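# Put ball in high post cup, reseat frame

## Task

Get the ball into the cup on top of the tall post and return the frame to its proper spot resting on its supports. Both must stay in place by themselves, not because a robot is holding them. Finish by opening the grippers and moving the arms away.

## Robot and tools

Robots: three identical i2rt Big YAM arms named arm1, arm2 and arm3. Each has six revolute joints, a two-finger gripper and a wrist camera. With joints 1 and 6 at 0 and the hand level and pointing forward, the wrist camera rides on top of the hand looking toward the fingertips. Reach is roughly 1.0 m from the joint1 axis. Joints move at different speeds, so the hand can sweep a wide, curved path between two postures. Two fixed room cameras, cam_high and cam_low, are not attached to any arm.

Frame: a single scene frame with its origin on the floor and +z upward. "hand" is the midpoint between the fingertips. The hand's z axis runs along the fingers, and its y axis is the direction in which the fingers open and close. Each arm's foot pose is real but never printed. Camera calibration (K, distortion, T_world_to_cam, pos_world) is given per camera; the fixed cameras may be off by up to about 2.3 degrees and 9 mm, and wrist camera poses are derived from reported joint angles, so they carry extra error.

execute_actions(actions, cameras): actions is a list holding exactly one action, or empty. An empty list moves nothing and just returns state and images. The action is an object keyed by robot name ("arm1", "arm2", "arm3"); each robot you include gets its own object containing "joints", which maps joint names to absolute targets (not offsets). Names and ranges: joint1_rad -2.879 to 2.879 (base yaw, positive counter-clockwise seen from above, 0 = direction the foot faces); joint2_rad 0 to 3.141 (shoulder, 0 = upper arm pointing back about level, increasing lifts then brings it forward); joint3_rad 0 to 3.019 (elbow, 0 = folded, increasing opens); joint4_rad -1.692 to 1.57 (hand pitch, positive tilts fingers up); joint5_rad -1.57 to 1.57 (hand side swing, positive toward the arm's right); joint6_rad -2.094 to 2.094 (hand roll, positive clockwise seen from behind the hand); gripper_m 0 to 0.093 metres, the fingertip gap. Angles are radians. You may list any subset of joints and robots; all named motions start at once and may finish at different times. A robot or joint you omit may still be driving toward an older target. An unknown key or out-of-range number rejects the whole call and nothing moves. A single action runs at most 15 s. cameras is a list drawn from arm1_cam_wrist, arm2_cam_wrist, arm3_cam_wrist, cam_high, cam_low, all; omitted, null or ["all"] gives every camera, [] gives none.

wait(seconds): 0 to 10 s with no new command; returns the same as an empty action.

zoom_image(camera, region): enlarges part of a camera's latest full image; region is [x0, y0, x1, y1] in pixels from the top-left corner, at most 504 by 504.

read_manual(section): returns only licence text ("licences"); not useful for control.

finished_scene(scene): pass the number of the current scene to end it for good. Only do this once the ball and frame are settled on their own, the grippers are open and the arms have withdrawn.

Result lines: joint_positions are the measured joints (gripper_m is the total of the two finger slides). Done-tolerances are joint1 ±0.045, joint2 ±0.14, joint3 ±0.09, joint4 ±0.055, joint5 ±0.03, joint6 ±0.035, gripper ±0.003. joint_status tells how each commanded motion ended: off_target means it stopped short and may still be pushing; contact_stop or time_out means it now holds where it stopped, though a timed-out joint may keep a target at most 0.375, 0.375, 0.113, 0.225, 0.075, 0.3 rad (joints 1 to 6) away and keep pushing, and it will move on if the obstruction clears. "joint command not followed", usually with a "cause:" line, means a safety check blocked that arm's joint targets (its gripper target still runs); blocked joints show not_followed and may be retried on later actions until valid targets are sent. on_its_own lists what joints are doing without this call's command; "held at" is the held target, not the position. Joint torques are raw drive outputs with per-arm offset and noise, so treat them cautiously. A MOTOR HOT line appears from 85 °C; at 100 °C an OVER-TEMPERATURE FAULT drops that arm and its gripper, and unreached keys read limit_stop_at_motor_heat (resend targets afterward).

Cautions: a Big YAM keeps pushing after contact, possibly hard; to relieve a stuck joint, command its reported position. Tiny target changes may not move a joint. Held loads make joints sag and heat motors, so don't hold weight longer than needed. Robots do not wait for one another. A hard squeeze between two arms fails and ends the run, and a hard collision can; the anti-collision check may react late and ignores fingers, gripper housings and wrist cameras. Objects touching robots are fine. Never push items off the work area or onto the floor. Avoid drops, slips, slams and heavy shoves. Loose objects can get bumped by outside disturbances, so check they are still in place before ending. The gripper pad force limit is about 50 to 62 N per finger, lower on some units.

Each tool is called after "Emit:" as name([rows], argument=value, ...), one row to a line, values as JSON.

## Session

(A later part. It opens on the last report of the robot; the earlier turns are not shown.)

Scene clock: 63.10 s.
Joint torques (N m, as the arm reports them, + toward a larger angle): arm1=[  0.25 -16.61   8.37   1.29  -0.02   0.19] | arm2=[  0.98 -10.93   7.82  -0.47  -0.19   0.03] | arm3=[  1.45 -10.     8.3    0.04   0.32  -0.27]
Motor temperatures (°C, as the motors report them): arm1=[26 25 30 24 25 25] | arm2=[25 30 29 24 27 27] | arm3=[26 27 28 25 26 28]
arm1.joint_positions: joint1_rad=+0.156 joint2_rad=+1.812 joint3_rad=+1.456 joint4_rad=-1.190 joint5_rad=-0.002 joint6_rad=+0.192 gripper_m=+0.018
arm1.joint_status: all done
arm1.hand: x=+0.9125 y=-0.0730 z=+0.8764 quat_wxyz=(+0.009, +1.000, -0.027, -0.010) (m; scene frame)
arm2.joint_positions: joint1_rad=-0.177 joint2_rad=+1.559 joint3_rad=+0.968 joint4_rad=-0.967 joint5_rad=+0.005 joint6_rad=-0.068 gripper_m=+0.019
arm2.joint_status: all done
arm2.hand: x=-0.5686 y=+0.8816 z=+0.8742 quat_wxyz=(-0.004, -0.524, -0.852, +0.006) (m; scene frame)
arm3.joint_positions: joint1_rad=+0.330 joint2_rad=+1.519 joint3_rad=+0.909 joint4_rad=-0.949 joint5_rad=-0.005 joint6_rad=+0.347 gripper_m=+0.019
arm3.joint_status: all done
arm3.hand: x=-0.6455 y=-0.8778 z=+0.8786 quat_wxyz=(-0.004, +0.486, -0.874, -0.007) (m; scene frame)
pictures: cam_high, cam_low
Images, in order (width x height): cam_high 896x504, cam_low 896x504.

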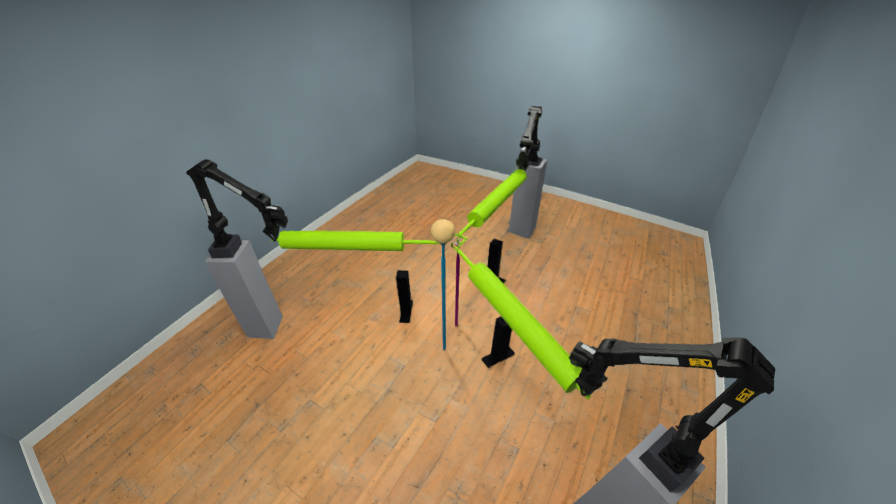

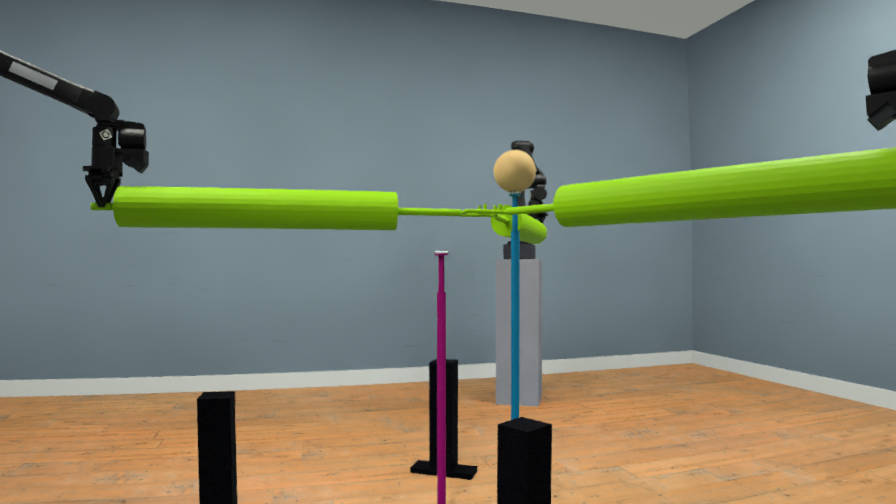

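H, A, then (0,.34).

Emit:
execute_actions([
  {"arm1":{"joints":{"joint2_rad":1.562,"joint3_rad":1.094,"joint4_rad":-1.06}},"arm2":{"joints":{"joint1_rad":0.072,"joint2_rad":1.664,"joint3_rad":1.118,"joint4_rad":-0.99,"joint6_rad":0.184}},"arm3":{"joints":{"joint1_rad":0.093,"joint2_rad":1.65,"joint3_rad":1.082,"joint4_rad":-0.965,"joint6_rad":0.101}}},
], cameras=[])

Emit:
execute_actions([
  {"arm1":{"joints":{"joint1_rad":0.178,"joint2_rad":1.3,"joint3_rad":0.775,"joint4_rad":-1.005,"joint6_rad":0.214}},"arm2":{"joints":{"joint1_rad":0.257,"joint2_rad":1.834,"joint3_rad":1.334,"joint4_rad":-1.036,"joint6_rad":0.37}},"arm3":{"joints":{"joint1_rad":-0.098,"joint2_rad":1.818,"joint3_rad":1.29,"joint4_rad":-1.008,"joint6_rad":-0.09}}},
], cameras=[])

Emit:
execute_actions([
  {"arm1":{"joints":{"joint1_rad":0.206,"joint2_rad":1.258,"joint3_rad":0.538,"joint4_rad":-0.81,"joint6_rad":0.245}},"arm2":{"joints":{"joint1_rad":0.328,"joint2_rad":2.02,"joint3_rad":1.443,"joint4_rad":-0.94,"joint6_rad":0.44}},"arm3":{"joints":{"joint1_rad":-0.186,"joint2_rad":1.988,"joint3_rad":1.372,"joint4_rad":-0.9,"joint6_rad":-0.176}}},
], cameras=["cam_low"])

Scene clock: 65.50 s.
Joint torques (N m, as the arm reports them, + toward a larger angle): arm1=[  0.28 -12.13   7.49   0.72  -0.03   0.17] | arm2=[  1.09 -13.77   7.84  -0.34  -0.21  -0.01] | arm3=[  1.01 -14.57   7.76   0.21   0.12  -0.22]
Motor temperatures (°C, as the motors report them): arm1=[26 25 30 24 25 25] | arm2=[25 29 29 24 27 27] | arm3=[26 27 28 25 26 28]
arm1.joint_positions: joint1_rad=+0.156 joint2_rad=+1.577 joint3_rad=+1.087 joint4_rad=-1.066 joint5_rad=-0.001 joint6_rad=+0.193 gripper_m=+0.018
arm1.joint_status: all done
arm1.hand: x=+1.0212 y=-0.0581 z=+0.8568 quat_wxyz=(+0.008, +1.000, -0.027, -0.005) (m; scene frame)
arm2.joint_positions: joint1_rad=+0.069 joint2_rad=+1.686 joint3_rad=+1.085 joint4_rad=-0.974 joint5_rad=+0.005 joint6_rad=+0.177 gripper_m=+0.019
arm2.joint_status: all done
arm2.hand: x=-0.4576 y=+0.8978 z=+0.8600 quat_wxyz=(+0.003, -0.524, -0.852, +0.001) (m; scene frame)
arm3.joint_positions: joint1_rad=+0.094 joint2_rad=+1.672 joint3_rad=+1.053 joint4_rad=-0.957 joint5_rad=-0.003 joint6_rad=+0.112 gripper_m=+0.019
arm3.joint_status: all done
arm3.hand: x=-0.5367 y=-0.8609 z=+0.8640 quat_wxyz=(+0.001, +0.486, -0.874, +0.000) (m; scene frame)
pictures: none
No camera images: the call's "cameras" was empty. Leave "cameras" out to get every camera's image.

Scene clock: 66.50 s.
Joint torques (N m, as the arm reports them, + toward a larger angle): arm1=[ 0.58 -7.91  7.52  0.69 -0.06  0.21] | arm2=[  0.67 -15.98   8.38  -0.41  -0.06   0.04] | arm3=[  1.25 -17.65   8.18  -0.19   0.04  -0.24]
Motor temperatures (°C, as the motors report them): arm1=[26 25 30 24 25 25] | arm2=[25 29 29 24 27 27] | arm3=[26 27 28 25 26 28]
arm1.joint_positions: joint1_rad=+0.166 joint2_rad=+1.315 joint3_rad=+0.765 joint4_rad=-1.010 joint5_rad=+0.000 joint6_rad=+0.205 gripper_m=+0.018
arm1.joint_status: all done
arm1.hand: x=+1.1331 y=-0.0461 z=+0.8424 quat_wxyz=(+0.008, +1.000, -0.028, -0.004) (m; scene frame)
arm2.joint_positions: joint1_rad=+0.254 joint2_rad=+1.856 joint3_rad=+1.294 joint4_rad=-1.017 joint5_rad=+0.003 joint6_rad=+0.363 gripper_m=+0.019
arm2.joint_status: all done
arm2.hand: x=-0.3458 y=+0.9077 z=+0.8480 quat_wxyz=(+0.004, -0.524, -0.852, +0.000) (m; scene frame)
arm3.joint_positions: joint1_rad=-0.100 joint2_rad=+1.841 joint3_rad=+1.258 joint4_rad=-0.994 joint5_rad=+0.001 joint6_rad=-0.081 gripper_m=+0.019
arm3.joint_status: all done
arm3.hand: x=-0.4231 y=-0.8501 z=+0.8525 quat_wxyz=(+0.001, +0.485, -0.874, +0.002) (m; scene frame)
pictures: none
No camera images: the call's "cameras" was empty. Leave "cameras" out to get every camera's image.

Scene clock: 67.60 s.
Joint torques (N m, as the arm reports them, + toward a larger angle): arm1=[ 0.27 -6.06  6.15  0.54 -0.11  0.21] | arm2=[  1.75 -18.92   8.43  -0.51  -0.03   0.01] | arm3=[  1.39 -20.11   8.04   0.12   0.01  -0.24]
Motor temperatures (°C, as the motors report them): arm1=[26 25 30 24 25 25] | arm2=[25 30 29 24 26 27] | arm3=[26 27 29 25 26 28]
arm1.joint_positions: joint1_rad=+0.198 joint2_rad=+1.272 joint3_rad=+0.536 joint4_rad=-0.812 joint5_rad=+0.001 joint6_rad=+0.236 gripper_m=+0.018
arm1.joint_status: all done
arm1.hand: x=+1.1904 y=-0.0466 z=+0.7841 quat_wxyz=(+0.008, +1.000, -0.028, -0.009) (m; scene frame)
arm2.joint_positions: joint1_rad=+0.322 joint2_rad=+2.049 joint3_rad=+1.398 joint4_rad=-0.924 joint5_rad=+0.002 joint6_rad=+0.432 gripper_m=+0.019
arm2.joint_status: all done
arm2.hand: x=-0.2880 y=+0.9067 z=+0.7808 quat_wxyz=(+0.002, -0.525, -0.851, +0.001) (m; scene frame)
arm3.joint_positions: joint1_rad=-0.185 joint2_rad=+2.016 joint3_rad=+1.336 joint4_rad=-0.891 joint5_rad=+0.002 joint6_rad=-0.167 gripper_m=+0.019
arm3.joint_status: all done
arm3.hand: x=-0.3649 y=-0.8495 z=+0.7882 quat_wxyz=(-0.001, +0.486, -0.874, +0.001) (m; scene frame)
pictures: cam_low
Images, in order (width x height): cam_low 896x504.

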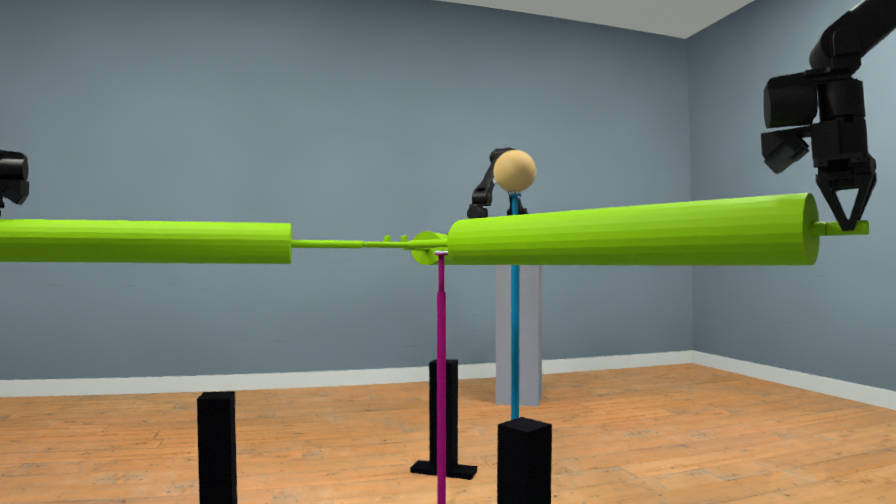

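Descend: .22, .10, then .02.

Emit:
execute_actions([
  {"arm1":{"joints":{"joint1_rad":0.2,"joint2_rad":1.688,"joint3_rad":0.448,"joint4_rad":-0.315}},"arm2":{"joints":{"joint2_rad":2.225,"joint3_rad":1.42,"joint4_rad":-0.72}},"arm3":{"joints":{"joint1_rad":-0.182,"joint2_rad":2.203,"joint3_rad":1.35,"joint4_rad":-0.67}}},
], cameras=[])

Emit:
execute_actions([
  {"arm1":{"joints":{"joint2_rad":2.195,"joint3_rad":0.527,"joint4_rad":0.117}},"arm2":{"joints":{"joint2_rad":2.478,"joint3_rad":1.5,"joint4_rad":-0.545}},"arm3":{"joints":{"joint2_rad":2.465,"joint3_rad":1.434,"joint4_rad":-0.49}}},
], cameras=[])

Emit:
execute_actions([
  {"arm1":{"joints":{"joint2_rad":2.492,"joint3_rad":0.645,"joint4_rad":0.29}},"arm2":{"joints":{"joint2_rad":2.663,"joint3_rad":1.606,"joint4_rad":-0.468}},"arm3":{"joints":{"joint2_rad":2.654,"joint3_rad":1.54,"joint4_rad":-0.413}}},
], cameras=["cam_low"])

Scene clock: 70.60 s.
Joint torques (N m, as the arm reports them, + toward a larger angle): arm1=[-0.32 -7.77  2.55  0.77 -0.05  0.21] | arm2=[  1.17 -19.8    5.85  -0.22   0.04  -0.07] | arm3=[  1.75 -22.19   5.41   0.26  -0.02  -0.18]
Motor temperatures (°C, as the motors report them): arm1=[26 25 29 24 25 25] | arm2=[25 30 29 24 26 27] | arm3=[26 27 28 25 26 28]
arm1.joint_positions: joint1_rad=+0.198 joint2_rad=+1.694 joint3_rad=+0.454 joint4_rad=-0.322 joint5_rad=+0.000 joint6_rad=+0.236 gripper_m=+0.018
arm1.joint_status: all done
arm1.hand: x=+1.1929 y=-0.0479 z=+0.6648 quat_wxyz=(+0.007, +1.000, -0.028, -0.002) (m; scene frame)
arm2.joint_positions: joint1_rad=+0.325 joint2_rad=+2.262 joint3_rad=+1.398 joint4_rad=-0.709 joint5_rad=+0.000 joint6_rad=+0.440 gripper_m=+0.019
arm2.joint_status: all done
arm2.hand: x=-0.2840 y=+0.9055 z=+0.6655 quat_wxyz=(+0.001, -0.527, -0.850, +0.000) (m; scene frame)
arm3.joint_positions: joint1_rad=-0.186 joint2_rad=+2.239 joint3_rad=+1.335 joint4_rad=-0.666 joint5_rad=+0.003 joint6_rad=-0.172 gripper_m=+0.019
arm3.joint_status: all done
arm3.hand: x=-0.3617 y=-0.8473 z=+0.6712 quat_wxyz=(-0.002, +0.487, -0.873, +0.001) (m; scene frame)
pictures: none
No camera images: the call's "cameras" was empty. Leave "cameras" out to get every camera's image.

Scene clock: 71.77 s.
Joint torques (N m, as the arm reports them, + toward a larger angle): arm1=[-0.24 -9.63 -0.51  0.87 -0.01  0.2 ] | arm2=[  1.52 -20.59   5.23  -0.23   0.12  -0.05] | arm3=[  1.88 -22.11   4.72   0.46  -0.06  -0.25]
Motor temperatures (°C, as the motors report them): arm1=[26 25 29 24 25 25] | arm2=[25 30 29 24 26 27] | arm3=[26 27 28 25 26 28]
arm1.joint_positions: joint1_rad=+0.198 joint2_rad=+2.198 joint3_rad=+0.532 joint4_rad=+0.110 joint5_rad=-0.002 joint6_rad=+0.237 gripper_m=+0.018
arm1.joint_status: all done
arm1.hand: x=+1.1891 y=-0.0505 z=+0.5451 quat_wxyz=(+0.009, +1.000, -0.029, -0.005) (m; scene frame)
arm2.joint_positions: joint1_rad=+0.318 joint2_rad=+2.509 joint3_rad=+1.472 joint4_rad=-0.535 joint5_rad=-0.001 joint6_rad=+0.435 gripper_m=+0.019
arm2.joint_status: all done
arm2.hand: x=-0.2879 y=+0.9040 z=+0.5474 quat_wxyz=(+0.001, -0.528, -0.849, -0.001) (m; scene frame)
arm3.joint_positions: joint1_rad=-0.176 joint2_rad=+2.496 joint3_rad=+1.412 joint4_rad=-0.489 joint5_rad=+0.005 joint6_rad=-0.170 gripper_m=+0.019
arm3.joint_status: all done
arm3.hand: x=-0.3671 y=-0.8459 z=+0.5521 quat_wxyz=(-0.001, +0.491, -0.871, +0.002) (m; scene frame)
pictures: none
No camera images: the call's "cameras" was empty. Leave "cameras" out to get every camera's image.

Scene clock: 72.73 s.
Joint torques (N m, as the arm reports them, + toward a larger angle): arm1=[ -0.28 -11.05  -2.05   0.98  -0.02   0.19] | arm2=[  1.1  -19.66   4.7    0.01   0.01  -0.01] | arm3=[  1.05 -21.85   4.05   0.66   0.08  -0.19]
Motor temperatures (°C, as the motors report them): arm1=[26 25 29 24 25 25] | arm2=[25 30 29 24 26 27] | arm3=[26 27 28 25 26 28]
arm1.joint_positions: joint1_rad=+0.198 joint2_rad=+2.496 joint3_rad=+0.655 joint4_rad=+0.281 joint5_rad=-0.002 joint6_rad=+0.238 gripper_m=+0.018
arm1.joint_status: all done
arm1.hand: x=+1.1898 y=-0.0514 z=+0.4641 quat_wxyz=(+0.008, +1.000, -0.029, -0.003) (m; scene frame)
arm2.joint_positions: joint1_rad=+0.319 joint2_rad=+2.688 joint3_rad=+1.580 joint4_rad=-0.462 joint5_rad=+0.002 joint6_rad=+0.435 gripper_m=+0.019
arm2.joint_status: all done
arm2.hand: x=-0.2866 y=+0.9032 z=+0.4703 quat_wxyz=(+0.000, -0.528, -0.850, +0.001) (m; scene frame)
arm3.joint_positions: joint1_rad=-0.176 joint2_rad=+2.680 joint3_rad=+1.522 joint4_rad=-0.413 joint5_rad=+0.001 joint6_rad=-0.170 gripper_m=+0.019
arm3.joint_status: all done
arm3.hand: x=-0.3666 y=-0.8446 z=+0.4743 quat_wxyz=(-0.002, +0.490, -0.871, +0.000) (m; scene frame)
pictures: cam_low
Images, in order (width x height): cam_low 896x504.

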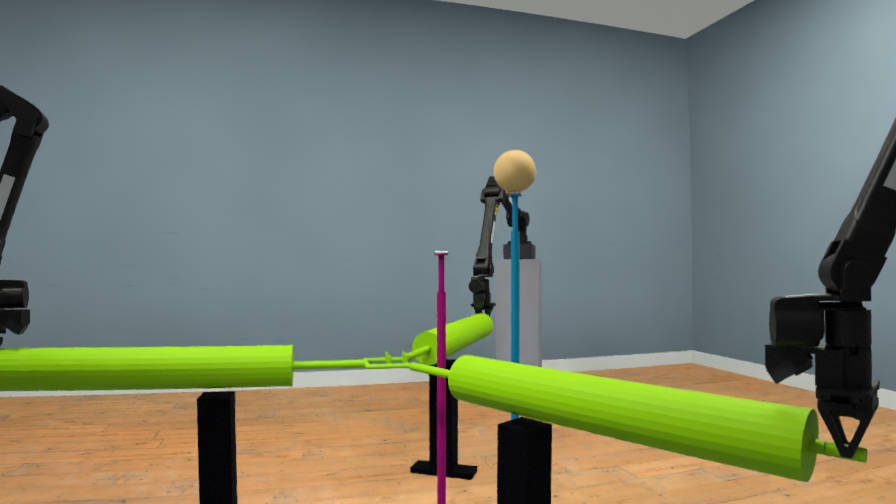

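Emit:
execute_actions([
  {"arm1":{"joints":{"joint2_rad":2.566,"joint3_rad":0.672,"joint4_rad":0.316}},"arm2":{"joints":{"joint1_rad":0.333,"joint2_rad":2.715,"joint3_rad":1.642,"joint4_rad":-0.458}},"arm3":{"joints":{"joint1_rad":-0.19,"joint2_rad":2.706,"joint3_rad":1.576,"joint4_rad":-0.402}}},
], cameras=["cam_low"])

Scene clock: 74.27 s.
Joint torques (N m, as the arm reports them, + toward a larger angle): arm1=[ -0.42 -10.47  -2.61   0.55  -0.01   0.19] | arm2=[  1.68 -18.56   4.97   0.34   0.08  -0.04] | arm3=[  0.54 -20.78   4.29   0.89   0.    -0.23]
Motor temperatures (°C, as the motors report them): arm1=[26 25 29 24 25 25] | arm2=[25 30 29 24 26 27] | arm3=[26 27 28 25 26 28]
arm1.joint_positions: joint1_rad=+0.198 joint2_rad=+2.565 joint3_rad=+0.685 joint4_rad=+0.313 joint5_rad=-0.002 joint6_rad=+0.238 gripper_m=+0.018
arm1.joint_status: all done
arm1.hand: x=+1.1942 y=-0.0509 z=+0.4442 quat_wxyz=(+0.008, +1.000, -0.029, +0.000) (m; scene frame)
arm2.joint_positions: joint1_rad=+0.322 joint2_rad=+2.720 joint3_rad=+1.611 joint4_rad=-0.460 joint5_rad=+0.000 joint6_rad=+0.435 gripper_m=+0.019
arm2.joint_status: all done
arm2.hand: x=-0.2830 y=+0.9028 z=+0.4582 quat_wxyz=(-0.001, -0.526, -0.850, +0.000) (m; scene frame)
arm3.joint_positions: joint1_rad=-0.182 joint2_rad=+2.715 joint3_rad=+1.553 joint4_rad=-0.408 joint5_rad=+0.003 joint6_rad=-0.170 gripper_m=+0.019
arm3.joint_status: all done
arm3.hand: x=-0.3624 y=-0.8445 z=+0.4609 quat_wxyz=(-0.003, +0.488, -0.873, +0.001) (m; scene frame)
pictures: cam_low
Images, in order (width x height): cam_low 896x504.

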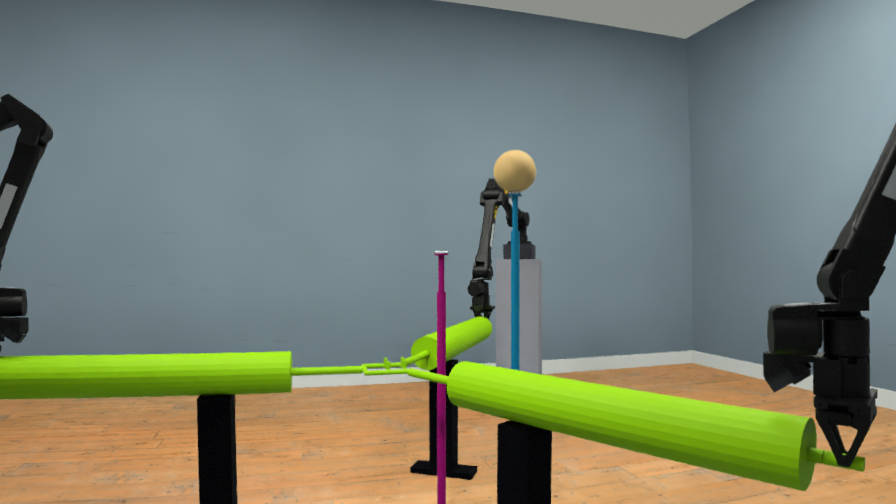

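Emit:
execute_actions([
  {"arm2":{"joints":{"joint2_rad":2.728,"joint3_rad":1.65}},"arm3":{"joints":{"joint2_rad":2.717,"joint3_rad":1.582}}},
], cameras=[])

Emit:
execute_actions([
  {"arm1":{"joints":{"gripper_m":0.07,"joint3_rad":0.685}},"arm2":{"joints":{"gripper_m":0.07,"joint3_rad":1.635,"joint1_rad":0.322}},"arm3":{"joints":{"gripper_m":0.07,"joint3_rad":1.57,"joint1_rad":-0.182}}},
], cameras=[])

Emit:
execute_actions([
  {"arm1":{"joints":{"joint2_rad":2.32,"joint3_rad":0.55,"joint4_rad":0.17}},"arm2":{"joints":{"joint2_rad":2.56,"joint3_rad":1.49,"joint4_rad":-0.52}},"arm3":{"joints":{"joint2_rad":2.55,"joint3_rad":1.42,"joint4_rad":-0.47}}},
], cameras=[])

Emit:
execute_actions([
  {"arm1":{"joints":{"joint2_rad":1.7,"joint3_rad":0.45,"joint4_rad":-0.33}},"arm2":{"joints":{"joint2_rad":2.1,"joint3_rad":1.2,"joint4_rad":-0.7}},"arm3":{"joints":{"joint2_rad":2.1,"joint3_rad":1.2,"joint4_rad":-0.7}}},
], cameras=["cam_low","cam_high"])

Scene clock: 76.10 s.
Joint torques (N m, as the arm reports them, + toward a larger angle): arm1=[ -0.3  -10.64  -2.6    0.56  -0.01   0.19] | arm2=[  1.91 -18.48   5.11   0.43   0.1   -0.05] | arm3=[  1.22 -19.65   4.46   0.79   0.    -0.17]
Motor temperatures (°C, as the motors report them): arm1=[26 25 29 24 25 25] | arm2=[25 30 29 24 26 27] | arm3=[26 27 28 25 26 28]
arm1.joint_positions: joint1_rad=+0.198 joint2_rad=+2.565 joint3_rad=+0.685 joint4_rad=+0.313 joint5_rad=-0.002 joint6_rad=+0.238 gripper_m=+0.018
arm1.joint_status: not commanded
arm1.hand: x=+1.1942 y=-0.0509 z=+0.4442 quat_wxyz=(+0.008, +1.000, -0.029, +0.000) (m; scene frame)
arm2.joint_positions: joint1_rad=+0.322 joint2_rad=+2.728 joint3_rad=+1.618 joint4_rad=-0.460 joint5_rad=+0.000 joint6_rad=+0.435 gripper_m=+0.019
arm2.joint_status: all done
arm2.hand: x=-0.2828 y=+0.9026 z=+0.4553 quat_wxyz=(-0.001, -0.526, -0.850, +0.000) (m; scene frame)
arm3.joint_positions: joint1_rad=-0.182 joint2_rad=+2.720 joint3_rad=+1.558 joint4_rad=-0.408 joint5_rad=+0.003 joint6_rad=-0.170 gripper_m=+0.019
arm3.joint_status: all done
arm3.hand: x=-0.3622 y=-0.8444 z=+0.4590 quat_wxyz=(-0.003, +0.488, -0.873, +0.001) (m; scene frame)
pictures: none
No camera images: the call's "cameras" was empty. Leave "cameras" out to get every camera's image.

Scene clock: 76.77 s.
Joint torques (N m, as the arm reports them, + toward a larger angle): arm1=[ -0.29 -10.61  -1.81   0.58  -0.01   0.18] | arm2=[  0.43 -18.1    3.96   0.47   0.08  -0.02] | arm3=[  1.74 -19.8    3.77   0.84   0.    -0.23]
Motor temperatures (°C, as the motors report them): arm1=[26 25 29 24 25 25] | arm2=[25 30 29 24 26 27] | arm3=[26 27 28 25 26 28]
arm1.joint_positions: joint1_rad=+0.198 joint2_rad=+2.565 joint3_rad=+0.686 joint4_rad=+0.313 joint5_rad=-0.002 joint6_rad=+0.238 gripper_m=+0.070
arm1.joint_status: all done
arm1.hand: x=+1.1938 y=-0.0510 z=+0.4441 quat_wxyz=(+0.008, +1.000, -0.029, +0.000) (m; scene frame)
arm2.joint_positions: joint1_rad=+0.322 joint2_rad=+2.728 joint3_rad=+1.618 joint4_rad=-0.460 joint5_rad=+0.000 joint6_rad=+0.435 gripper_m=+0.070
arm2.joint_status: all done
arm2.hand: x=-0.2828 y=+0.9026 z=+0.4553 quat_wxyz=(-0.001, -0.526, -0.850, +0.000) (m; scene frame)
arm3.joint_positions: joint1_rad=-0.182 joint2_rad=+2.720 joint3_rad=+1.558 joint4_rad=-0.408 joint5_rad=+0.003 joint6_rad=-0.170 gripper_m=+0.070
arm3.joint_status: all done
arm3.hand: x=-0.3622 y=-0.8444 z=+0.4590 quat_wxyz=(-0.003, +0.488, -0.873, +0.001) (m; scene frame)
pictures: none
No camera images: the call's "cameras" was empty. Leave "cameras" out to get every camera's image.

Scene clock: 78.03 s.
Joint torques (N m, as the arm reports them, + toward a larger angle): arm1=[-0.27 -9.44 -1.1  -0.11 -0.01  0.19] | arm2=[  0.54 -17.94   2.98  -0.06   0.1   -0.04] | arm3=[  1.16 -20.09   3.39  -0.11   0.    -0.2 ]
Motor temperatures (°C, as the motors report them): arm1=[26 25 29 24 25 25] | arm2=[25 30 28 24 26 27] | arm3=[26 27 28 25 26 28]
arm1.joint_positions: joint1_rad=+0.198 joint2_rad=+2.317 joint3_rad=+0.551 joint4_rad=+0.180 joint5_rad=-0.002 joint6_rad=+0.238 gripper_m=+0.070
arm1.joint_status: all done
arm1.hand: x=+1.2042 y=-0.0481 z=+0.5159 quat_wxyz=(+0.006, +1.000, -0.029, +0.010) (m; scene frame)
arm2.joint_positions: joint1_rad=+0.322 joint2_rad=+2.565 joint3_rad=+1.489 joint4_rad=-0.515 joint5_rad=+0.000 joint6_rad=+0.435 gripper_m=+0.070
arm2.joint_status: all done
arm2.hand: x=-0.2931 y=+0.9108 z=+0.5208 quat_wxyz=(+0.010, -0.526, -0.850, -0.001) (m; scene frame)
arm3.joint_positions: joint1_rad=-0.182 joint2_rad=+2.563 joint3_rad=+1.413 joint4_rad=-0.461 joint5_rad=+0.003 joint6_rad=-0.170 gripper_m=+0.070
arm3.joint_status: all done
arm3.hand: x=-0.3793 y=-0.8637 z=+0.5178 quat_wxyz=(+0.017, +0.488, -0.873, +0.008) (m; scene frame)
pictures: none
No camera images: the call's "cameras" was empty. Leave "cameras" out to get every camera's image.

Scene clock: 79.33 s.
Joint torques (N m, as the arm reports them, + toward a larger angle): arm1=[-0.37 -7.19  3.08 -0.2  -0.01  0.19] | arm2=[  0.92 -14.38   4.09   0.     0.05  -0.02] | arm3=[  1.57 -15.5    4.92  -0.17  -0.05  -0.19]
Motor temperatures (°C, as the motors report them): arm1=[26 25 29 24 25 25] | arm2=[25 30 28 24 26 27] | arm3=[26 28 28 25 26 28]
arm1.joint_positions: joint1_rad=+0.198 joint2_rad=+1.702 joint3_rad=+0.446 joint4_rad=-0.318 joint5_rad=-0.002 joint6_rad=+0.238 gripper_m=+0.070
arm1.joint_status: all done
arm1.hand: x=+1.1985 y=-0.0472 z=+0.6620 quat_wxyz=(+0.007, +1.000, -0.029, +0.004) (m; scene frame)
arm2.joint_positions: joint1_rad=+0.322 joint2_rad=+2.085 joint3_rad=+1.203 joint4_rad=-0.694 joint5_rad=+0.000 joint6_rad=+0.435 gripper_m=+0.070
arm2.joint_status: all done
arm2.hand: x=-0.3277 y=+0.9383 z=+0.7086 quat_wxyz=(+0.003, -0.526, -0.850, -0.001) (m; scene frame)
arm3.joint_positions: joint1_rad=-0.182 joint2_rad=+2.089 joint3_rad=+1.192 joint4_rad=-0.687 joint5_rad=+0.003 joint6_rad=-0.170 gripper_m=+0.070
arm3.joint_status: all done
arm3.hand: x=-0.3920 y=-0.8780 z=+0.7128 quat_wxyz=(+0.005, +0.488, -0.873, +0.003) (m; scene frame)
pictures: cam_high, cam_low
Images, in order (width x height): cam_high 896x504, cam_low 896x504.

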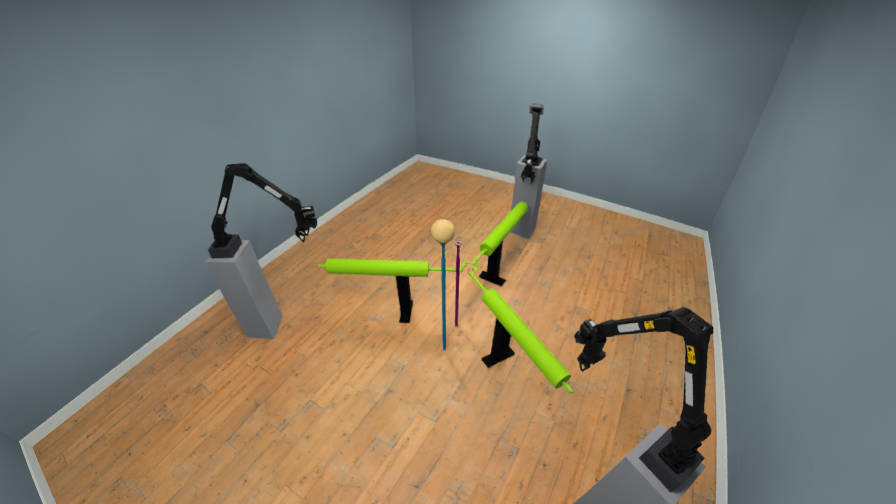

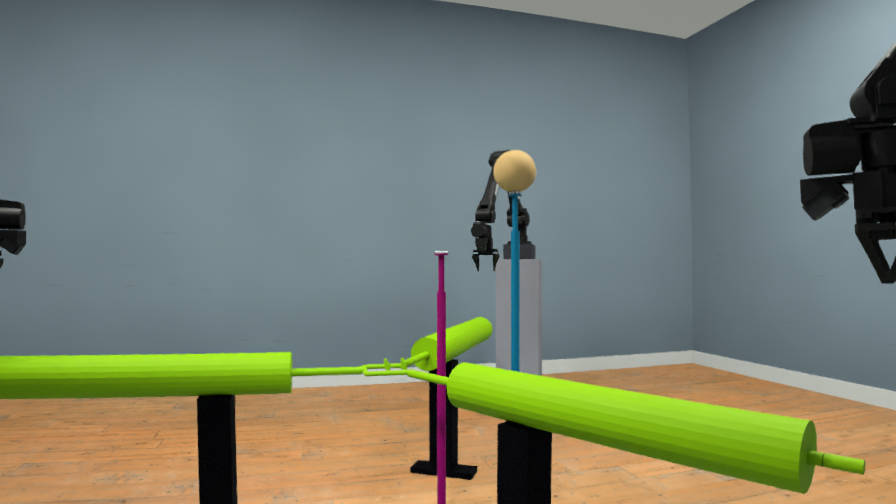

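Emit:
finished_scene(scene=1)

The scene is finished: the task was done.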